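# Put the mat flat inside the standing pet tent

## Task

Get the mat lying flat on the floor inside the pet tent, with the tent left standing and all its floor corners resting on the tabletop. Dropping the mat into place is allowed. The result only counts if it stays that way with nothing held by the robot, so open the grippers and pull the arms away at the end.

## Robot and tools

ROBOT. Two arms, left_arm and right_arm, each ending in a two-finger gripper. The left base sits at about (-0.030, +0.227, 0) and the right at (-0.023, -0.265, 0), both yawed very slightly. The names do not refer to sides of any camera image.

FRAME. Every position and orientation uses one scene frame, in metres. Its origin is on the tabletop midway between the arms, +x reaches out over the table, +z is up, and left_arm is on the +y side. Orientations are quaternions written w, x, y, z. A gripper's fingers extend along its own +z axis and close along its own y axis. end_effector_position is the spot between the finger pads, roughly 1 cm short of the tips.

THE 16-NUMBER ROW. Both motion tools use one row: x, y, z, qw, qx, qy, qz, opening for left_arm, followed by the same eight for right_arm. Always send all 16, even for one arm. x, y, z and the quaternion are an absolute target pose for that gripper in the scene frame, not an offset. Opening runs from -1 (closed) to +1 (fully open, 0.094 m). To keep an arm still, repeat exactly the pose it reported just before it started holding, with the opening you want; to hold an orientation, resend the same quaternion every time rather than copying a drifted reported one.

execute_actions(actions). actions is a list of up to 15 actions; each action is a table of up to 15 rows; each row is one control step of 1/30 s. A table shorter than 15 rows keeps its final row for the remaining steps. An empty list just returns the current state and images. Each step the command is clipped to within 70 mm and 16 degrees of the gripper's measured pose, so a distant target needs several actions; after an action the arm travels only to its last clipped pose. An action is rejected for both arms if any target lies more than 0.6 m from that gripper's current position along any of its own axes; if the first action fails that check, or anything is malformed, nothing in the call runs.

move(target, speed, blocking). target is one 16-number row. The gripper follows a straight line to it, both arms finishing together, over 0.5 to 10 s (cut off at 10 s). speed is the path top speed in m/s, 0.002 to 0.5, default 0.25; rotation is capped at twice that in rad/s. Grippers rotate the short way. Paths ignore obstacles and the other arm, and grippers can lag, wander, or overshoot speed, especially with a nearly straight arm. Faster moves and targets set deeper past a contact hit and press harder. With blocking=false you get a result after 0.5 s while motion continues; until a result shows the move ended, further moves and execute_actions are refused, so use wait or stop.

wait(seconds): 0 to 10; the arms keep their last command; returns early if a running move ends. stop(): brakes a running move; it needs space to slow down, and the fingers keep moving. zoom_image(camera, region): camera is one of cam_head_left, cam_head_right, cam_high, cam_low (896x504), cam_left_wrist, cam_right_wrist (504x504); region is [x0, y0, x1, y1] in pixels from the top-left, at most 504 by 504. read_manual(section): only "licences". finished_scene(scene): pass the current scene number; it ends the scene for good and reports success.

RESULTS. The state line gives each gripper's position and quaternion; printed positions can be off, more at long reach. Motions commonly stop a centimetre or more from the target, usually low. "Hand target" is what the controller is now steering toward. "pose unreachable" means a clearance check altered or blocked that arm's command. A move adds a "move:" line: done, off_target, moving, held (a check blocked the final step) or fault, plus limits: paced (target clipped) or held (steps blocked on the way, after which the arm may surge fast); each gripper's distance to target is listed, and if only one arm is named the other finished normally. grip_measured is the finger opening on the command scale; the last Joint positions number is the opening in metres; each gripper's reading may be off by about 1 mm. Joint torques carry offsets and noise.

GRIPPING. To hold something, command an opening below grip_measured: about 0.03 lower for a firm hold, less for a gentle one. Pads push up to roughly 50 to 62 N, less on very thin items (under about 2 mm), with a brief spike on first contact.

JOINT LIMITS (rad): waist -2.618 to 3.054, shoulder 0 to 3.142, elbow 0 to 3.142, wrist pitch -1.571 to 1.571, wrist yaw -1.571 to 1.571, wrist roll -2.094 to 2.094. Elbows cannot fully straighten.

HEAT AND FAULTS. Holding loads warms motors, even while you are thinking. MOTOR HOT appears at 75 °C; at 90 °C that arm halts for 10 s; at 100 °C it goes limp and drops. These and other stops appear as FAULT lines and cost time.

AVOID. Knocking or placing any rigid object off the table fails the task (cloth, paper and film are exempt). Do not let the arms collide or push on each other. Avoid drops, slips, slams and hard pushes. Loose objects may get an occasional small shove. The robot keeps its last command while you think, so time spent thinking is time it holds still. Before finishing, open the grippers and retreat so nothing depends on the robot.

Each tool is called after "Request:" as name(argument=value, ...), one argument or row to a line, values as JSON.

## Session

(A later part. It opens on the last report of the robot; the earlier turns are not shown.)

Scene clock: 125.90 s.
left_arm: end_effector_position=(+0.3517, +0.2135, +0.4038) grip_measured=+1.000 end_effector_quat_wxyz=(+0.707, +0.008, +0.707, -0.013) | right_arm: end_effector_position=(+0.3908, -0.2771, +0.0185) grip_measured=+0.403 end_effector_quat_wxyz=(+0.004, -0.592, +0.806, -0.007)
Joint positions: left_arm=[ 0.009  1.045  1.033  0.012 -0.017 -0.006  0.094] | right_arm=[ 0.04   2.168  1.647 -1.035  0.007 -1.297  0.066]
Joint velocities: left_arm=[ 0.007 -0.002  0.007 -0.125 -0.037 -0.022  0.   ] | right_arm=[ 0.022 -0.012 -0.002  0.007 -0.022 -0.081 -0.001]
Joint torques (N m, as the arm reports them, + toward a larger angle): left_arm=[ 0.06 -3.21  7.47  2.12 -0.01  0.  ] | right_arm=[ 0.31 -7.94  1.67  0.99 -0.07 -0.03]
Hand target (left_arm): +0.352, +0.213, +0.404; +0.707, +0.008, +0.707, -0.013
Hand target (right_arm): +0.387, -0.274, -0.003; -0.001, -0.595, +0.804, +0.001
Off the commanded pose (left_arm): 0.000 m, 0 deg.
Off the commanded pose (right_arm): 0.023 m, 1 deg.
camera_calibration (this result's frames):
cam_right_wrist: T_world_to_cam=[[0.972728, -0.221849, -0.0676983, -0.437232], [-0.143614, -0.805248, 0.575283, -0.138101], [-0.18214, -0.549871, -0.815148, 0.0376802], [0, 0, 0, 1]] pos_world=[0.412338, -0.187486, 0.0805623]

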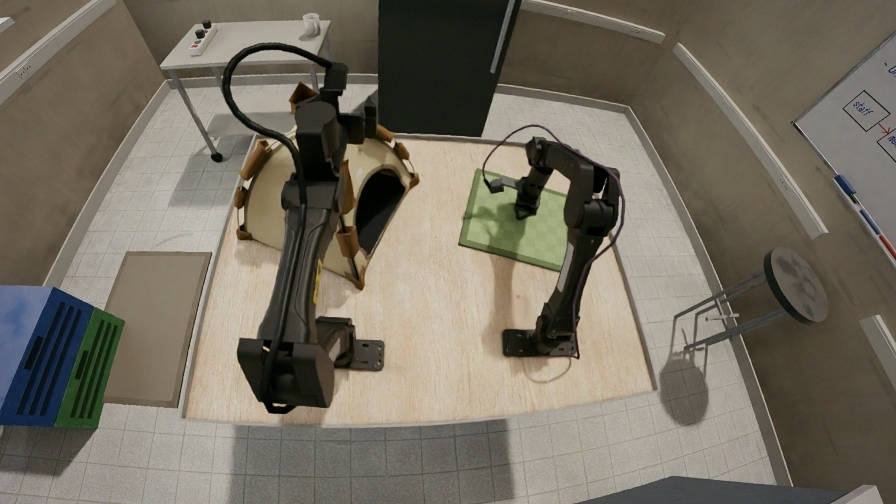

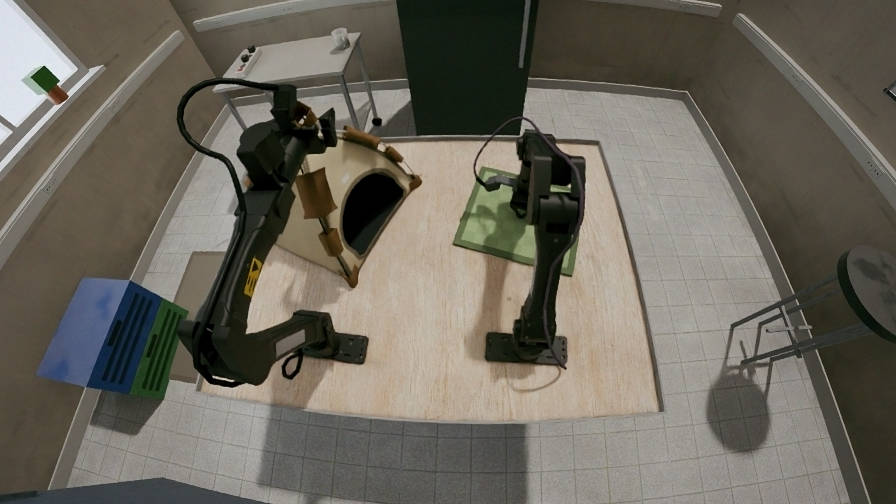

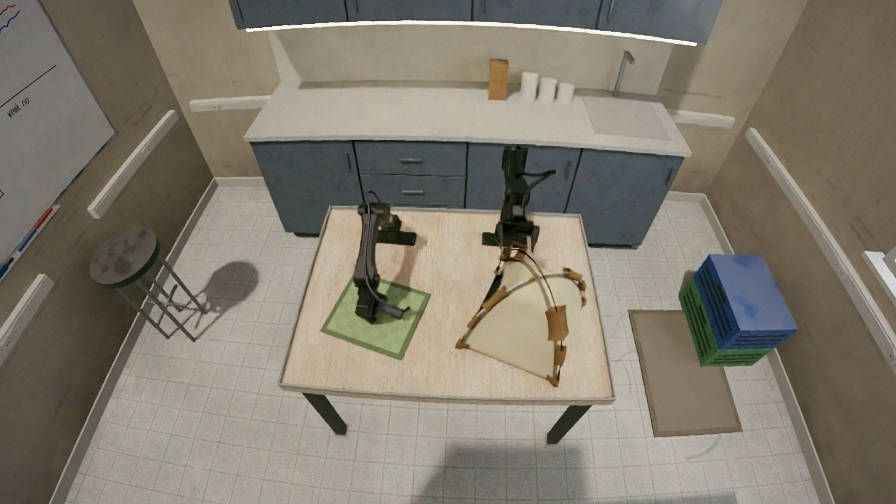

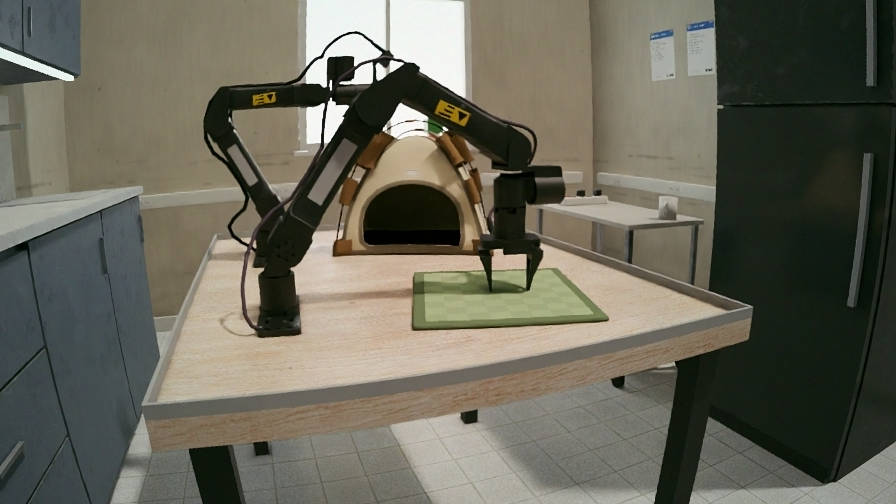

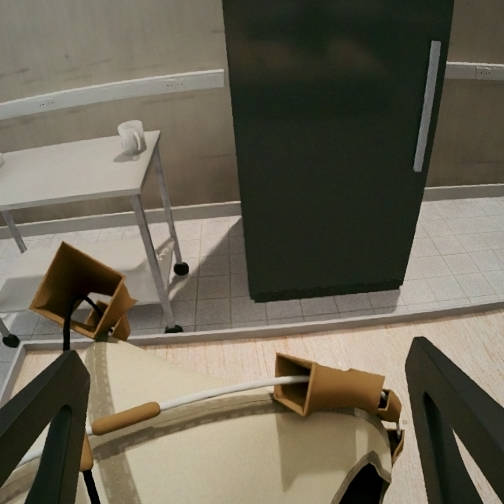

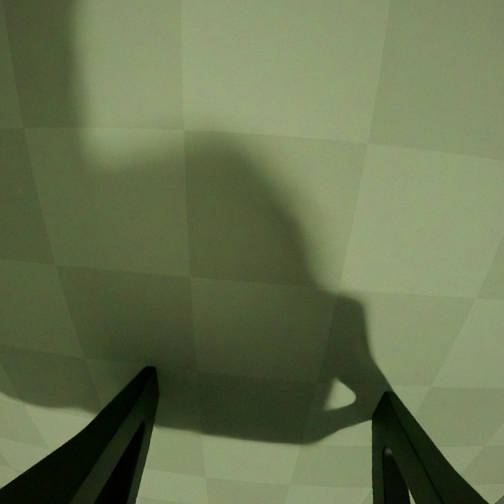

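Request:
move(
  target=[0.40, -0.03, 0.33, 0.4508, 0.8660, 0.1920, 0.0999, -0.15, 0.364, -0.352, 0.045, 0, -0.595, 0.804, 0, 0.6],
  speed=0.3,
)

Scene clock: 242.80 s.
left_arm: end_effector_position=(+0.4061, -0.0280, +0.3380) grip_measured=-0.149 end_effector_quat_wxyz=(+0.459, +0.858, +0.196, +0.118) | right_arm: end_effector_position=(+0.3718, -0.3499, +0.0356) grip_measured=+0.598 end_effector_quat_wxyz=(-0.001, -0.597, +0.802, -0.003)
Joint positions: left_arm=[-0.27   1.931  2.177 -0.988  0.618  2.087  0.04 ] | right_arm=[-0.143  2.124  1.647 -1.092  0.005 -1.492  0.075]
Joint velocities: left_arm=[-0.012 -0.007 -0.007  0.022 -0.007  0.066 -0.001] | right_arm=[ 0.012  0.007 -0.002  0.022  0.081 -0.066 -0.001]
Joint torques (N m, as the arm reports them, + toward a larger angle): left_arm=[-0.71 -9.53  8.95  1.24  0.17  0.03] | right_arm=[ -0.97 -11.95   4.58   0.1   -0.05  -0.05]
Hand target (left_arm): +0.404, -0.031, +0.330; +0.449, +0.865, +0.201, +0.104
Hand target (right_arm): +0.365, -0.352, +0.045; -0.000, -0.595, +0.804, +0.000
Off the commanded pose (left_arm): 0.010 m, 3 deg.
Off the commanded pose (right_arm): 0.012 m, 0 deg.
joint sent to its limit (left arm) — the command would take joint 6 (wrist roll) past its upper limit, so that joint was sent only as far as its limit.
move: off_target (left_arm, right_arm)
camera_calibration (this result's frames):
cam_left_wrist: T_world_to_cam=[[-0.175665, 0.526771, -0.831657, 0.360203], [0.485505, 0.781269, 0.392306, -0.270236], [0.856403, -0.334859, -0.392992, -0.123618], [0, 0, 0, 1]] pos_world=[0.300342, -0.0200124, 0.357]
cam_right_wrist: T_world_to_cam=[[0.97427, -0.210215, -0.0812828, -0.429748], [-0.126236, -0.807732, 0.575876, -0.216654], [-0.186712, -0.550798, -0.813486, 0.00945863], [0, 0, 0, 1]] pos_world=[0.393107, -0.260128, 0.0975291]

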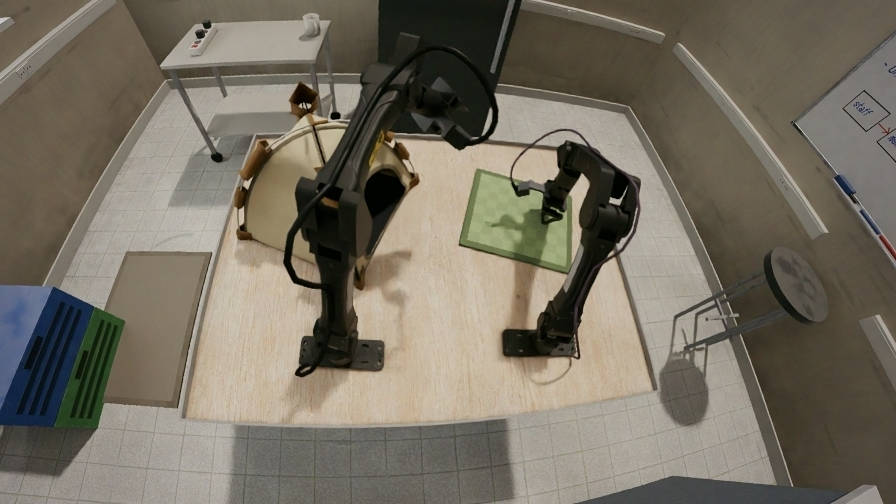

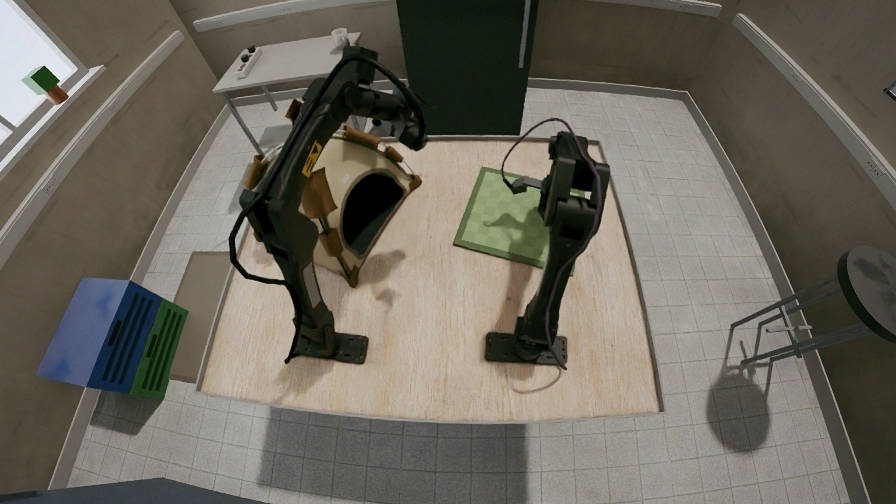

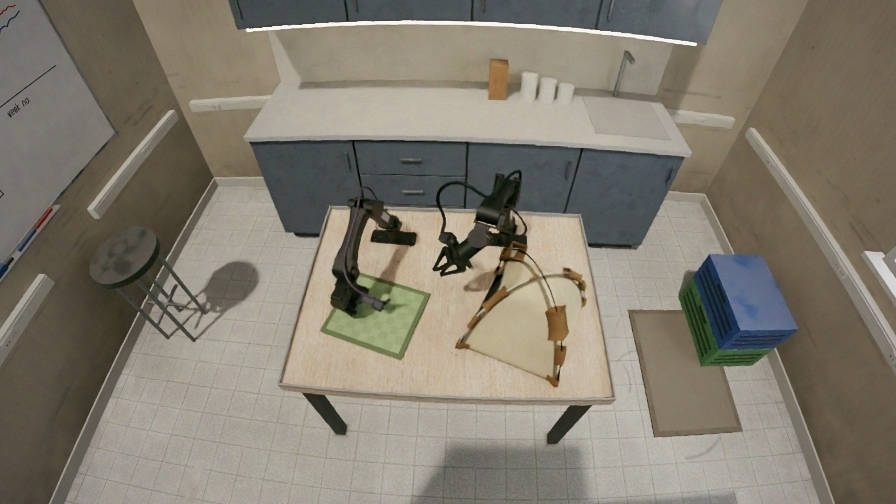

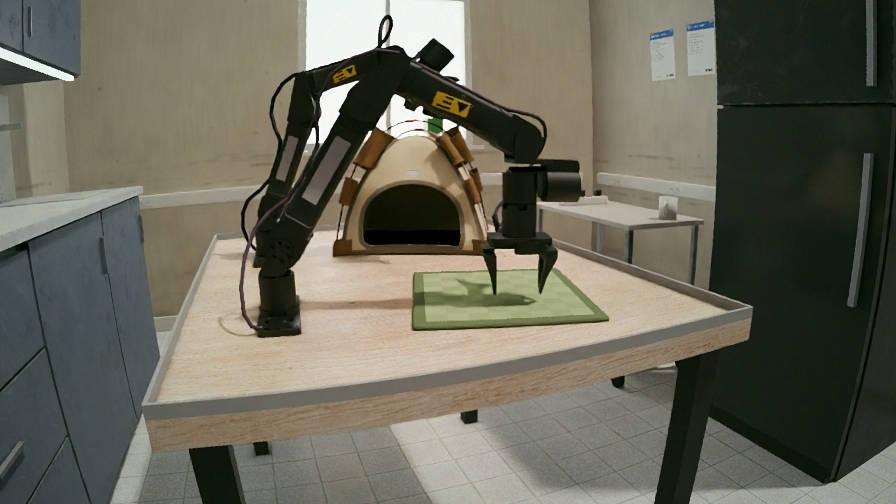

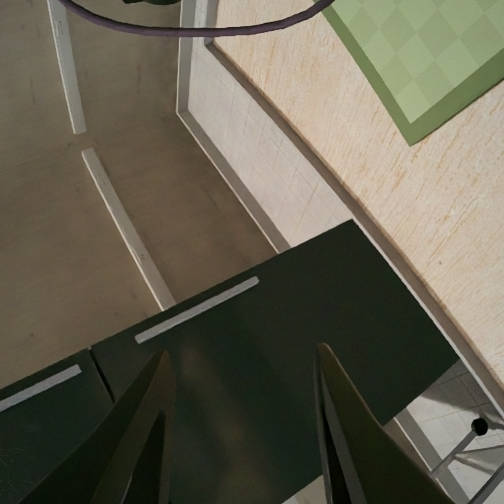

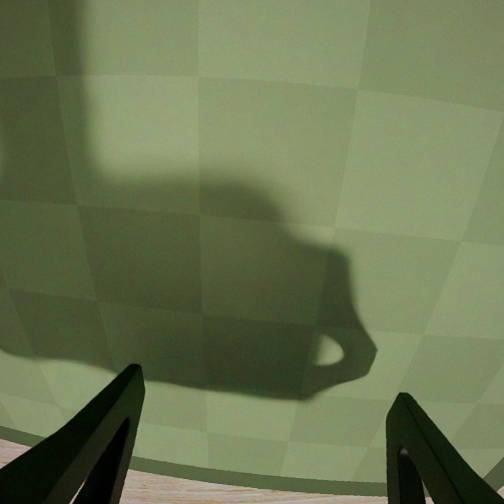

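Request:
move(
  target=[0.412, -0.075, 0.06, 0.4460, 0.8568, 0.2296, 0.1195, -0.15, 0.368, -0.352, 0.006, 0, -0.595, 0.804, 0, 0.6],
  speed=0.2,
)

Scene clock: 255.43 s.
left_arm: end_effector_position=(+0.4157, -0.0726, +0.0697) grip_measured=-0.149 end_effector_quat_wxyz=(+0.452, +0.854, +0.222, +0.131) | right_arm: end_effector_position=(+0.3712, -0.3502, +0.0195) grip_measured=+0.598 end_effector_quat_wxyz=(-0.000, -0.597, +0.802, -0.005)
Joint positions: left_arm=[-0.383  2.056  1.232  0.144  0.485  1.959  0.04 ] | right_arm=[-0.143  2.133  1.595 -1.025  0.007 -1.492  0.075]
Joint velocities: left_arm=[ 0.002 -0.027  0.022  0.007  0.037 -0.095 -0.   ] | right_arm=[-0.012  0.022 -0.012 -0.037 -0.007 -0.007  0.   ]
Joint torques (N m, as the arm reports them, + toward a larger angle): left_arm=[ -0.6  -12.25   5.27   1.71   0.11  -0.13] | right_arm=[-0.74 -8.73  2.56  0.77 -0.09 -0.03]
Hand target (left_arm): +0.410, -0.074, +0.061; +0.446, +0.857, +0.229, +0.120
Hand target (right_arm): +0.368, -0.352, +0.006; -0.000, -0.595, +0.804, +0.000
Off the commanded pose (left_arm): 0.011 m, 2 deg.
Off the commanded pose (right_arm): 0.014 m, 1 deg.
move: off_target (left_arm, right_arm)
camera_calibration (this result's frames):
cam_left_wrist: T_world_to_cam=[[-0.209205, 0.520528, -0.827819, 0.175489], [0.440137, 0.806077, 0.395626, -0.114318], [0.87322, -0.281587, -0.397738, -0.25502], [0, 0, 0, 1]] pos_world=[0.309717, -0.071008, 0.0890692]
cam_right_wrist: T_world_to_cam=[[0.974675, -0.210465, -0.0755793, -0.430817], [-0.129237, -0.805958, 0.577694, -0.205922], [-0.182498, -0.553296, -0.812747, -0.00634205], [0, 0, 0, 1]] pos_world=[0.392137, -0.260145, 0.0812442]

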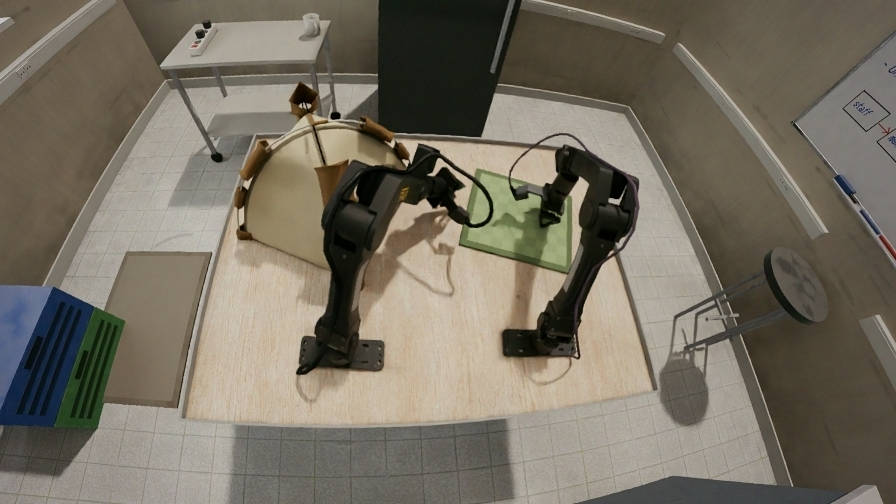

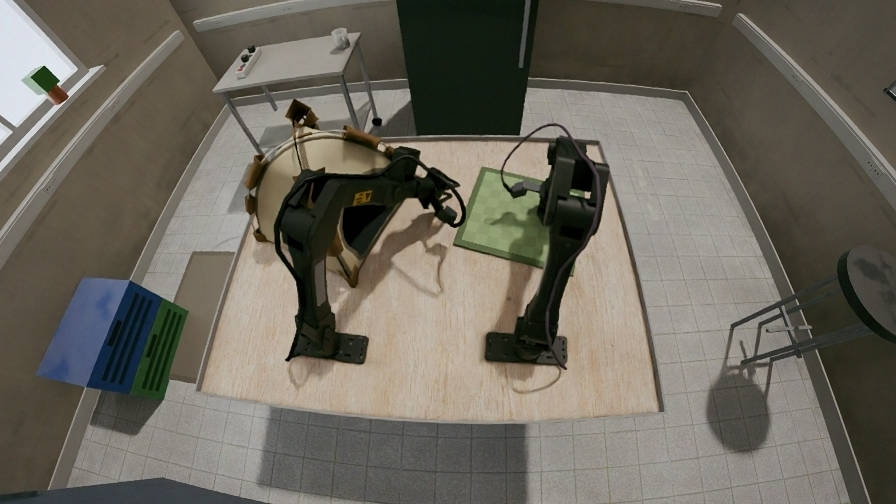

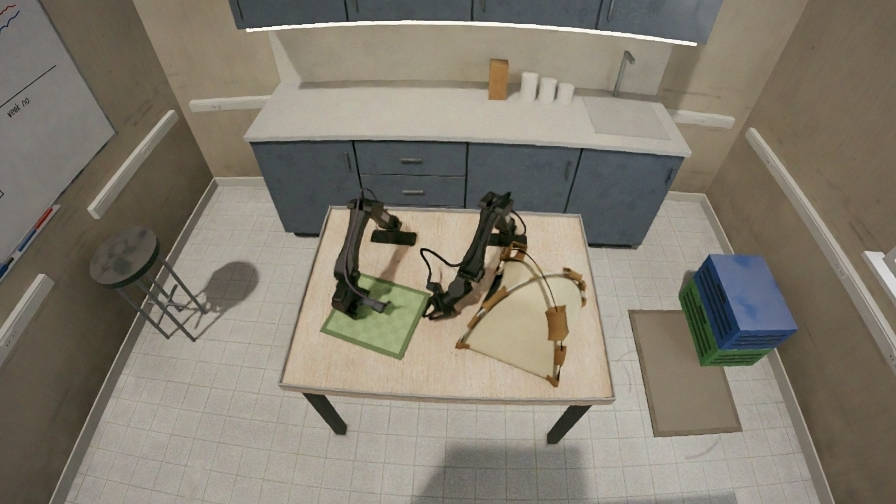

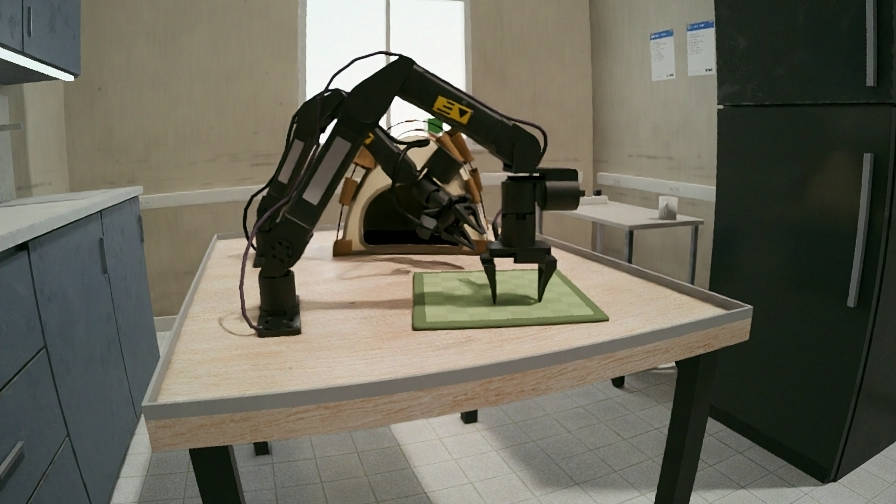

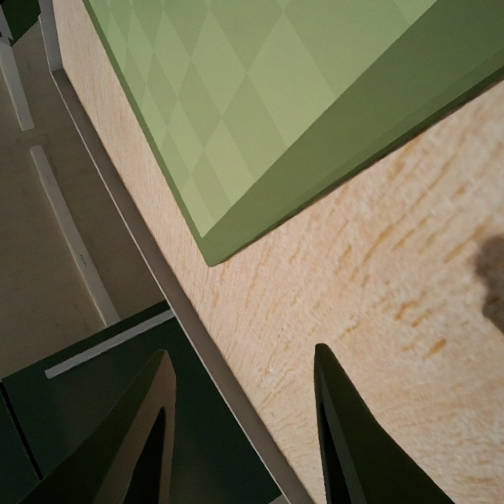

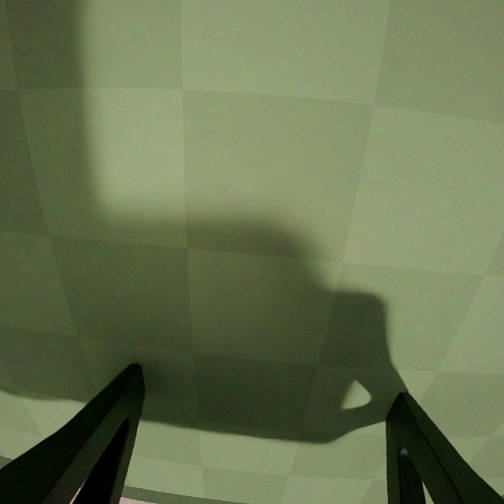

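Request:
move(
  target=[0.412, -0.075, 0.018, 0.4460, 0.8568, 0.2296, 0.1195, -0.15, 0.368, -0.352, 0.006, 0, -0.595, 0.804, 0, 0.6],
  speed=0.05,
)

Scene clock: 260.80 s.
left_arm: end_effector_position=(+0.4209, -0.0750, +0.0373) grip_measured=-0.149 end_effector_quat_wxyz=(+0.457, +0.851, +0.219, +0.137) | right_arm: end_effector_position=(+0.3711, -0.3502, +0.0195) grip_measured=+0.598 end_effector_quat_wxyz=(-0.000, -0.597, +0.802, -0.005)
Joint positions: left_arm=[-0.383  2.147  1.208  0.276  0.484  1.958  0.04 ] | right_arm=[-0.143  2.133  1.595 -1.025  0.008 -1.492  0.075]
Joint velocities: left_arm=[ 0.002  0.007 -0.022  0.022 -0.081 -0.007  0.   ] | right_arm=[ 0.002  0.002 -0.017  0.051 -0.007  0.022  0.   ]
Joint torques (N m, as the arm reports them, + toward a larger angle): left_arm=[ -0.61 -11.5    4.24   1.71   0.12  -0.13] | right_arm=[-0.76 -8.76  2.55  0.77 -0.08 -0.03]
Hand target (left_arm): +0.411, -0.075, +0.019; +0.446, +0.857, +0.229, +0.120
Hand target (right_arm): +0.368, -0.352, +0.006; -0.000, -0.595, +0.804, +0.000
Off the commanded pose (left_arm): 0.021 m, 3 deg.
Off the commanded pose (right_arm): 0.014 m, 1 deg.
move: off_target (left_arm, right_arm)
camera_calibration (this result's frames):
cam_left_wrist: T_world_to_cam=[[-0.197055, 0.514654, -0.834447, 0.145631], [0.433494, 0.809151, 0.396683, -0.0989262], [0.879348, -0.28356, -0.382546, -0.276435], [0, 0, 0, 1]] pos_world=[0.314664, -0.0732891, 0.0550142]
cam_right_wrist: T_world_to_cam=[[0.974669, -0.210496, -0.0755794, -0.430825], [-0.129193, -0.805742, 0.578005, -0.205924], [-0.182565, -0.553599, -0.812526, -0.00646632], [0, 0, 0, 1]] pos_world=[0.392128, -0.260188, 0.0812095]

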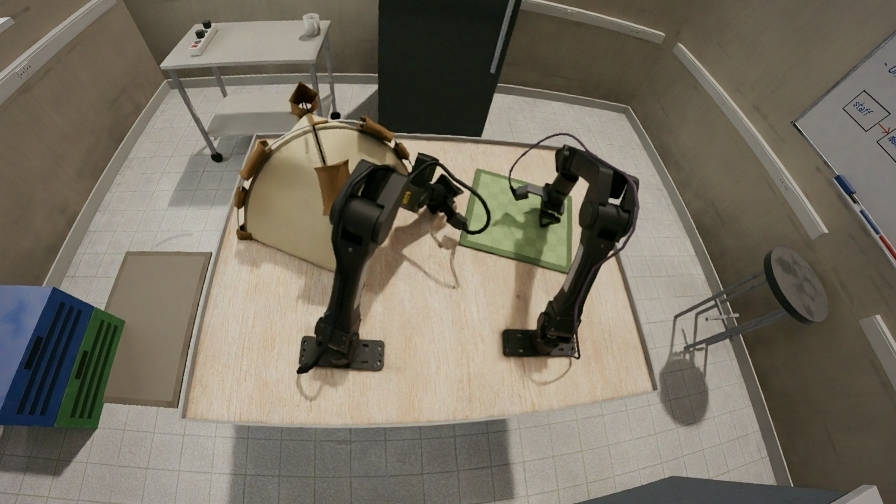

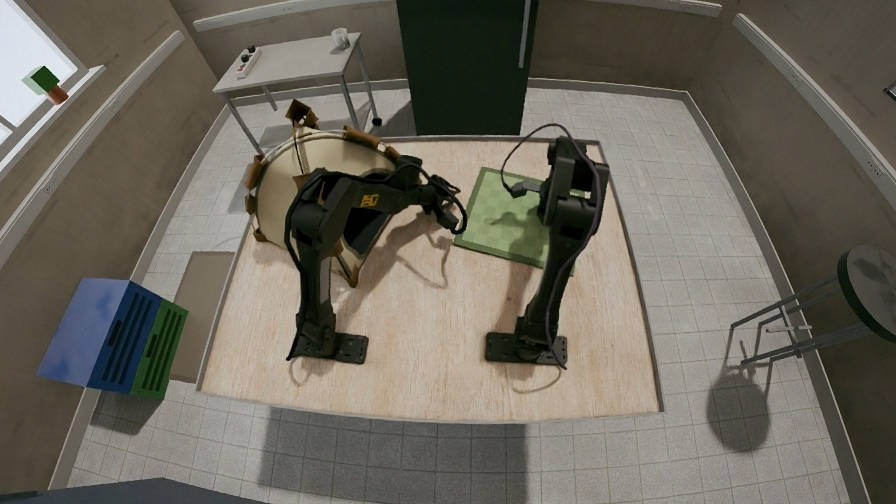

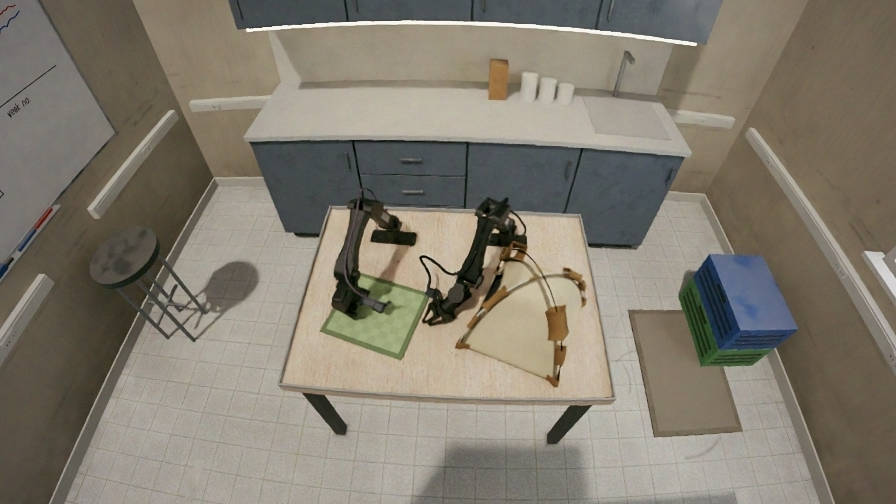

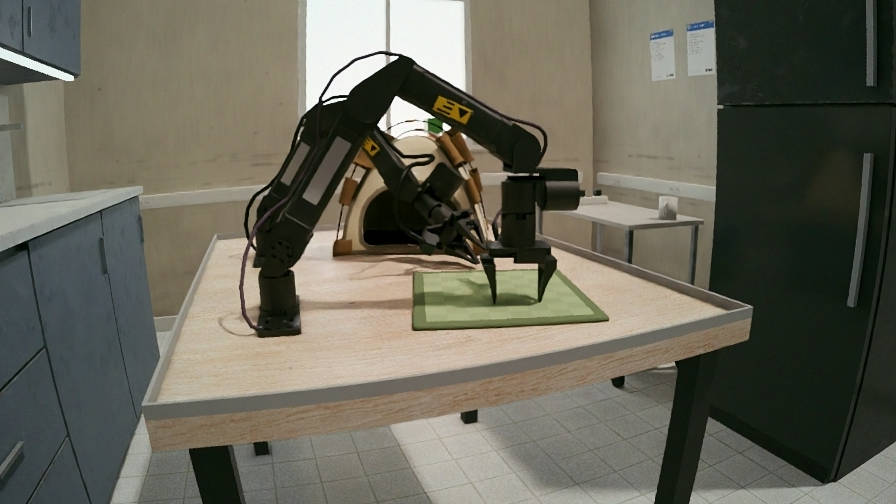

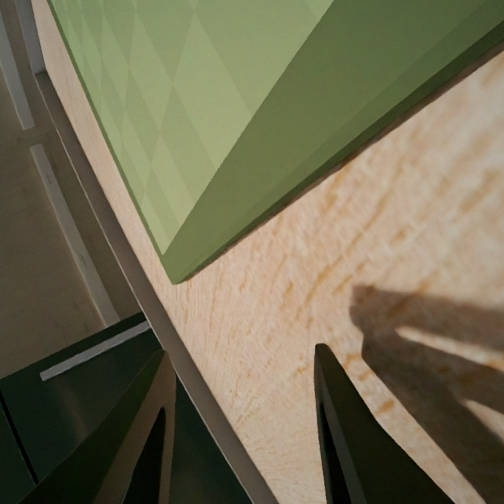

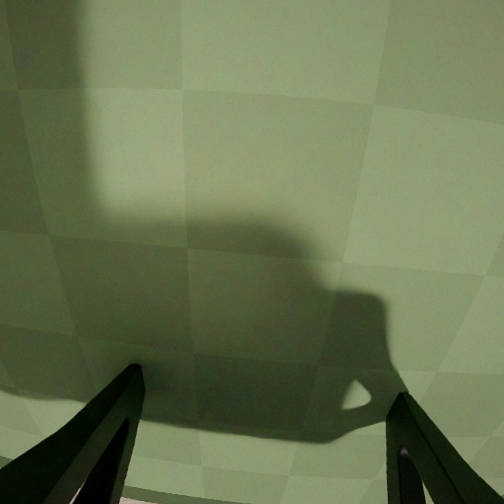

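Request:
move(
  target=[0.408, -0.075, 0.002, 0.4460, 0.8568, 0.2296, 0.1195, -0.15, 0.368, -0.352, 0.006, 0, -0.595, 0.804, 0, 0.6],
  speed=0.05,
)

Scene clock: 264.67 s.
left_arm: end_effector_position=(+0.4205, -0.0758, +0.0280) grip_measured=-0.149 end_effector_quat_wxyz=(+0.463, +0.848, +0.216, +0.144) | right_arm: end_effector_position=(+0.3712, -0.3502, +0.0195) grip_measured=+0.598 end_effector_quat_wxyz=(-0.000, -0.597, +0.802, -0.006)
Joint positions: left_arm=[-0.386  2.172  1.182  0.349  0.482  1.957  0.04 ] | right_arm=[-0.143  2.133  1.595 -1.025  0.008 -1.492  0.075]
Joint velocities: left_arm=[-0.002 -0.017 -0.022 -0.037 -0.007  0.007 -0.001] | right_arm=[-0.007  0.007 -0.007 -0.022 -0.022  0.081 -0.   ]
Joint torques (N m, as the arm reports them, + toward a larger angle): left_arm=[ -0.71 -10.99   3.79   1.65   0.09  -0.16] | right_arm=[-0.77 -8.76  2.53  0.77 -0.08 -0.03]
Hand target (left_arm): +0.407, -0.074, +0.003; +0.445, +0.857, +0.230, +0.120
Hand target (right_arm): +0.368, -0.352, +0.006; -0.000, -0.595, +0.804, +0.000
Off the commanded pose (left_arm): 0.029 m, 4 deg.
Off the commanded pose (right_arm): 0.014 m, 1 deg.
move: off_target (left_arm, right_arm)
camera_calibration (this result's frames):
cam_left_wrist: T_world_to_cam=[[-0.180801, 0.507054, -0.842738, 0.131033], [0.425746, 0.812767, 0.397681, -0.0908812], [0.886595, -0.286891, -0.362825, -0.283708], [0, 0, 0, 1]] pos_world=[0.313917, -0.0739689, 0.043632]
cam_right_wrist: T_world_to_cam=[[0.974697, -0.210502, -0.075199, -0.43094], [-0.129408, -0.805695, 0.578021, -0.205833], [-0.182262, -0.553664, -0.812549, -0.00659492], [0, 0, 0, 1]] pos_world=[0.392197, -0.260204, 0.0812107]

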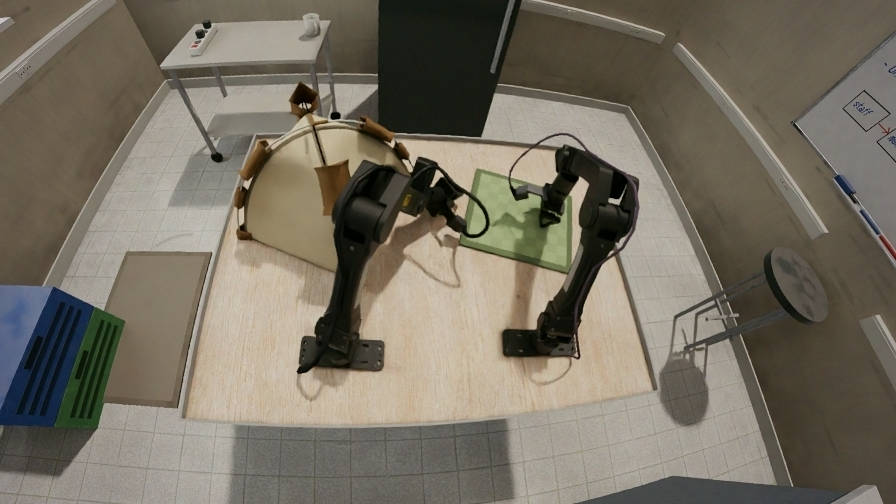

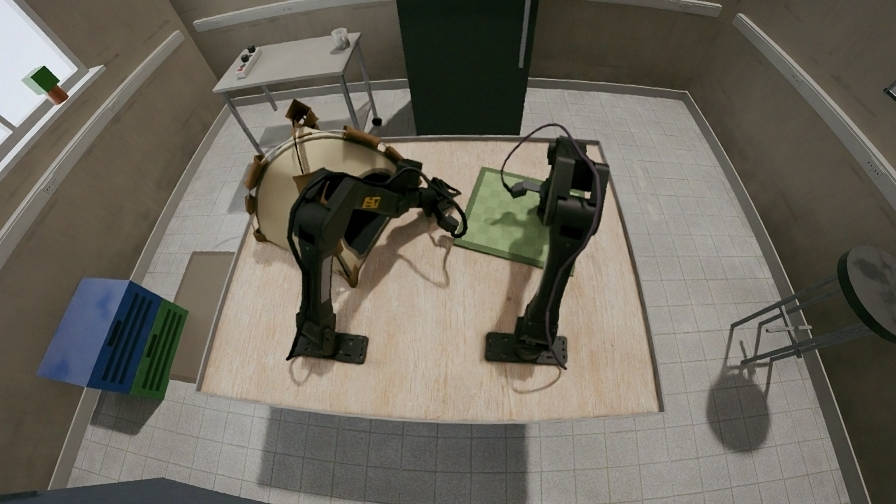

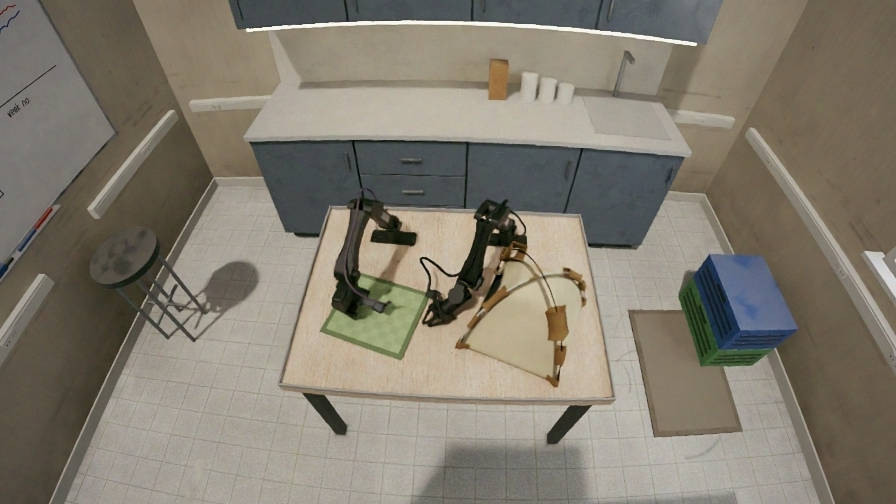

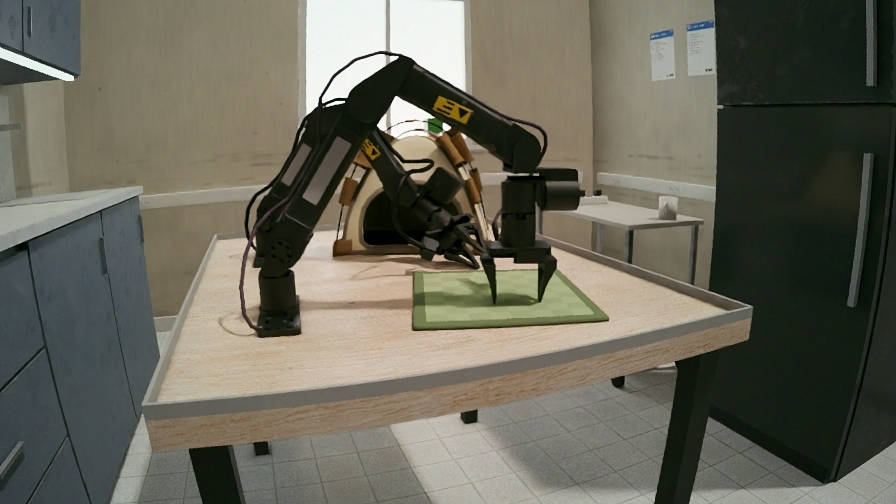

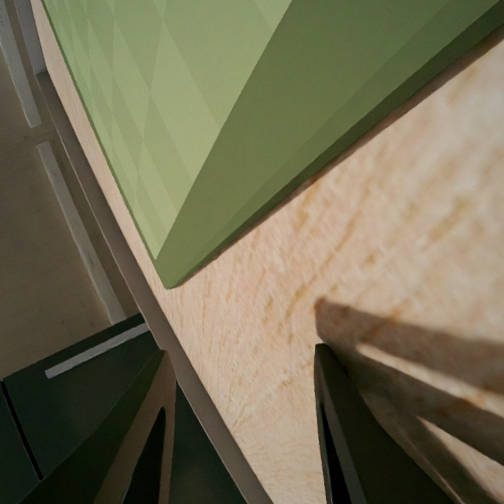

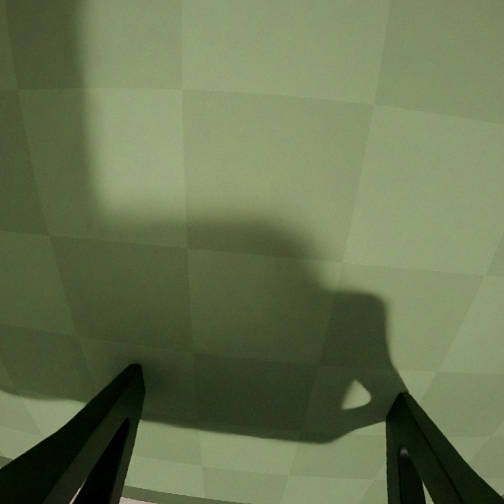

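Request:
move(
  target=[0.428, -0.145, 0.003, 0.4460, 0.8568, 0.2296, 0.1195, -0.15, 0.368, -0.352, 0.004, 0, -0.595, 0.804, 0, 0.6],
  speed=0.04,
)

Scene clock: 269.80 s.
left_arm: end_effector_position=(+0.4368, -0.1429, +0.0291) grip_measured=-0.149 end_effector_quat_wxyz=(+0.472, +0.842, +0.213, +0.149) | right_arm: end_effector_position=(+0.3712, -0.3502, +0.0195) grip_measured=+0.598 end_effector_quat_wxyz=(-0.000, -0.597, +0.802, -0.006)
Joint positions: left_arm=[-0.502  2.307  1.404  0.319  0.392  1.876  0.04 ] | right_arm=[-0.143  2.133  1.595 -1.025  0.008 -1.492  0.075]
Joint velocities: left_arm=[ 0.002  0.002  0.002  0.007  0.007 -0.007  0.001] | right_arm=[-0.012 -0.022  0.017  0.007 -0.007  0.037 -0.   ]
Joint torques (N m, as the arm reports them, + toward a larger angle): left_arm=[ -0.93 -11.91   8.21   1.25   0.03  -0.18] | right_arm=[-0.79 -8.55  2.25  0.84 -0.08 -0.03]
Hand target (left_arm): +0.428, -0.144, +0.004; +0.447, +0.856, +0.229, +0.121
Hand target (right_arm): +0.368, -0.352, +0.004; -0.001, -0.595, +0.804, +0.001
Off the commanded pose (left_arm): 0.028 m, 5 deg.
Off the commanded pose (right_arm): 0.016 m, 1 deg.
move: off_target (left_arm, right_arm)
camera_calibration (this result's frames):
cam_left_wrist: T_world_to_cam=[[-0.167628, 0.492213, -0.854182, 0.161485], [0.420244, 0.819454, 0.389731, -0.0401409], [0.891794, -0.293635, -0.344212, -0.320802], [0, 0, 0, 1]] pos_world=[0.330028, -0.14079, 0.0431576]
cam_right_wrist: T_world_to_cam=[[0.974697, -0.210502, -0.075199, -0.43094], [-0.129408, -0.805695, 0.578021, -0.205833], [-0.182262, -0.553664, -0.812549, -0.00659492], [0, 0, 0, 1]] pos_world=[0.392197, -0.260204, 0.0812107]

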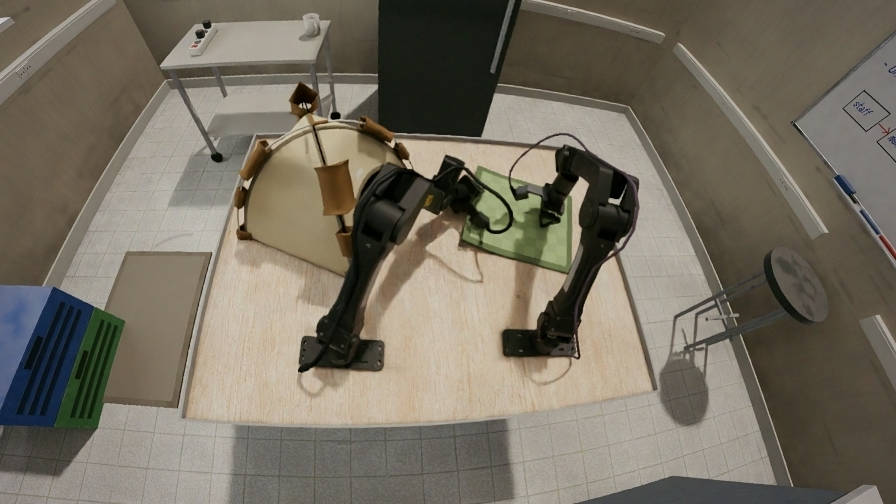

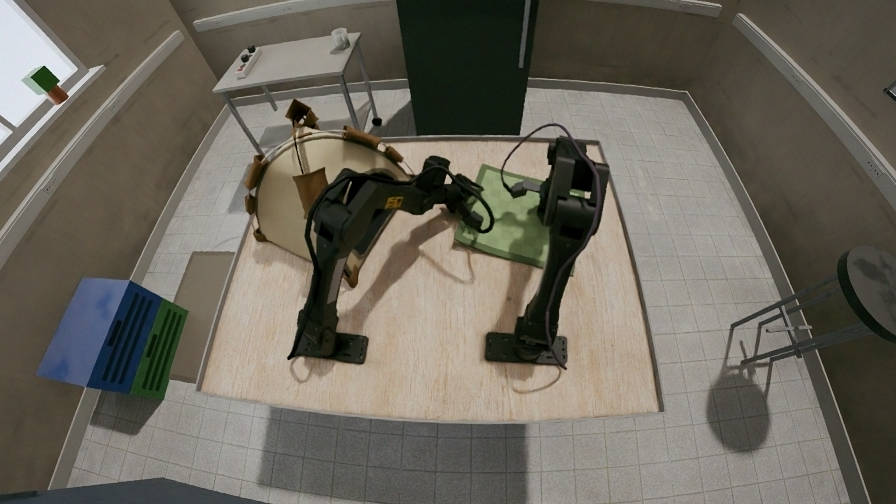

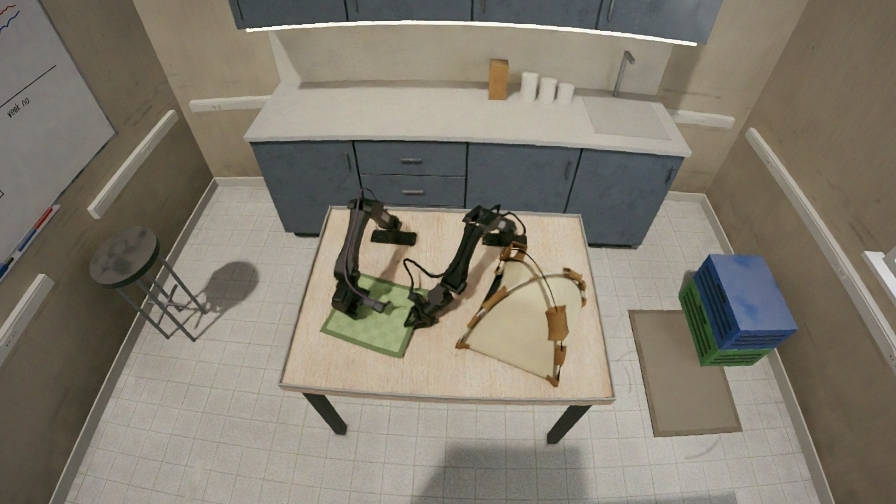

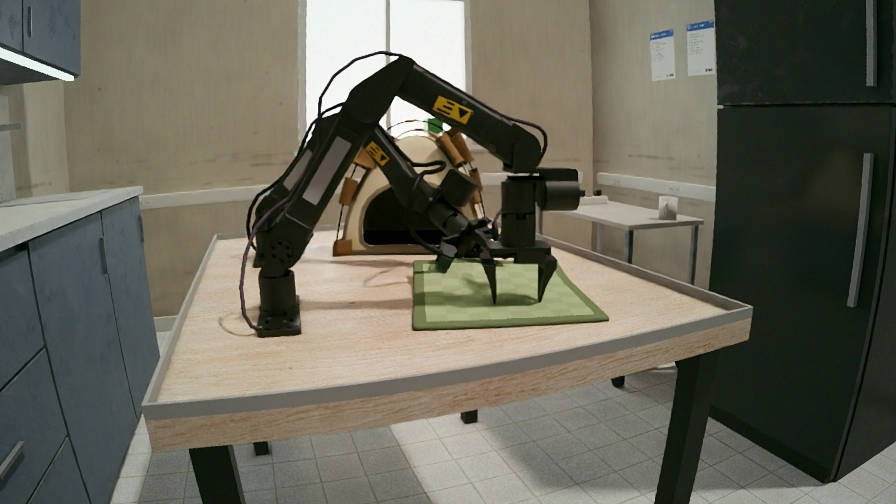

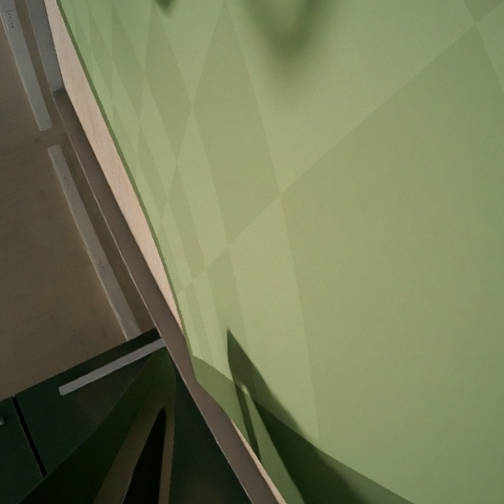

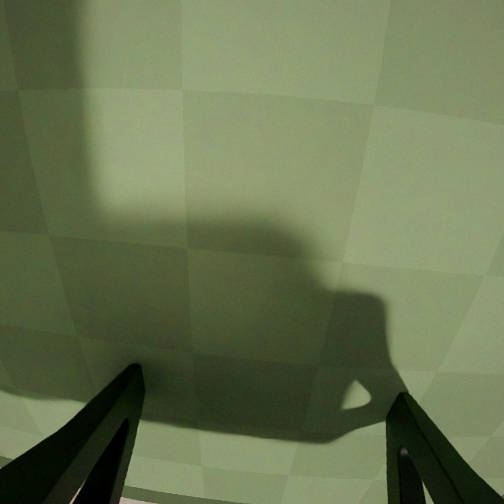

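Request:
zoom_image(
  camera="cam_low",
  region=[390, 200, 620, 340],
)

Request:
zoom_image(
  camera="cam_head_right",
  region=[400, 130, 600, 290],
)

Region (390, 200, 620, 340) of cam_low's 896x504 image, scaled by 2.191, with more detail than that image has; it fills the top 307 rows of this view, and the rest is white.

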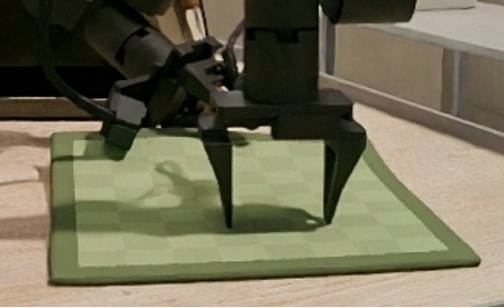

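Region (400, 130, 600, 290) of cam_head_right's 896x504 image, scaled by 2.520, with more detail than that image has; it fills the top 403 rows of this view, and the rest is white.

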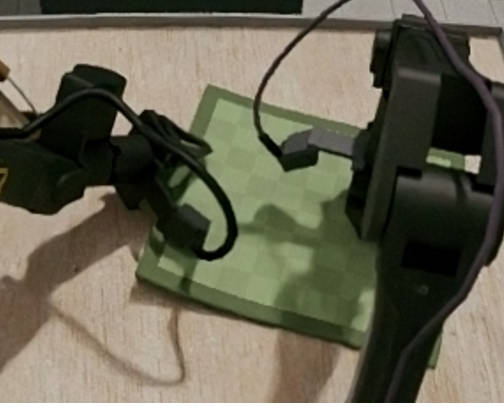

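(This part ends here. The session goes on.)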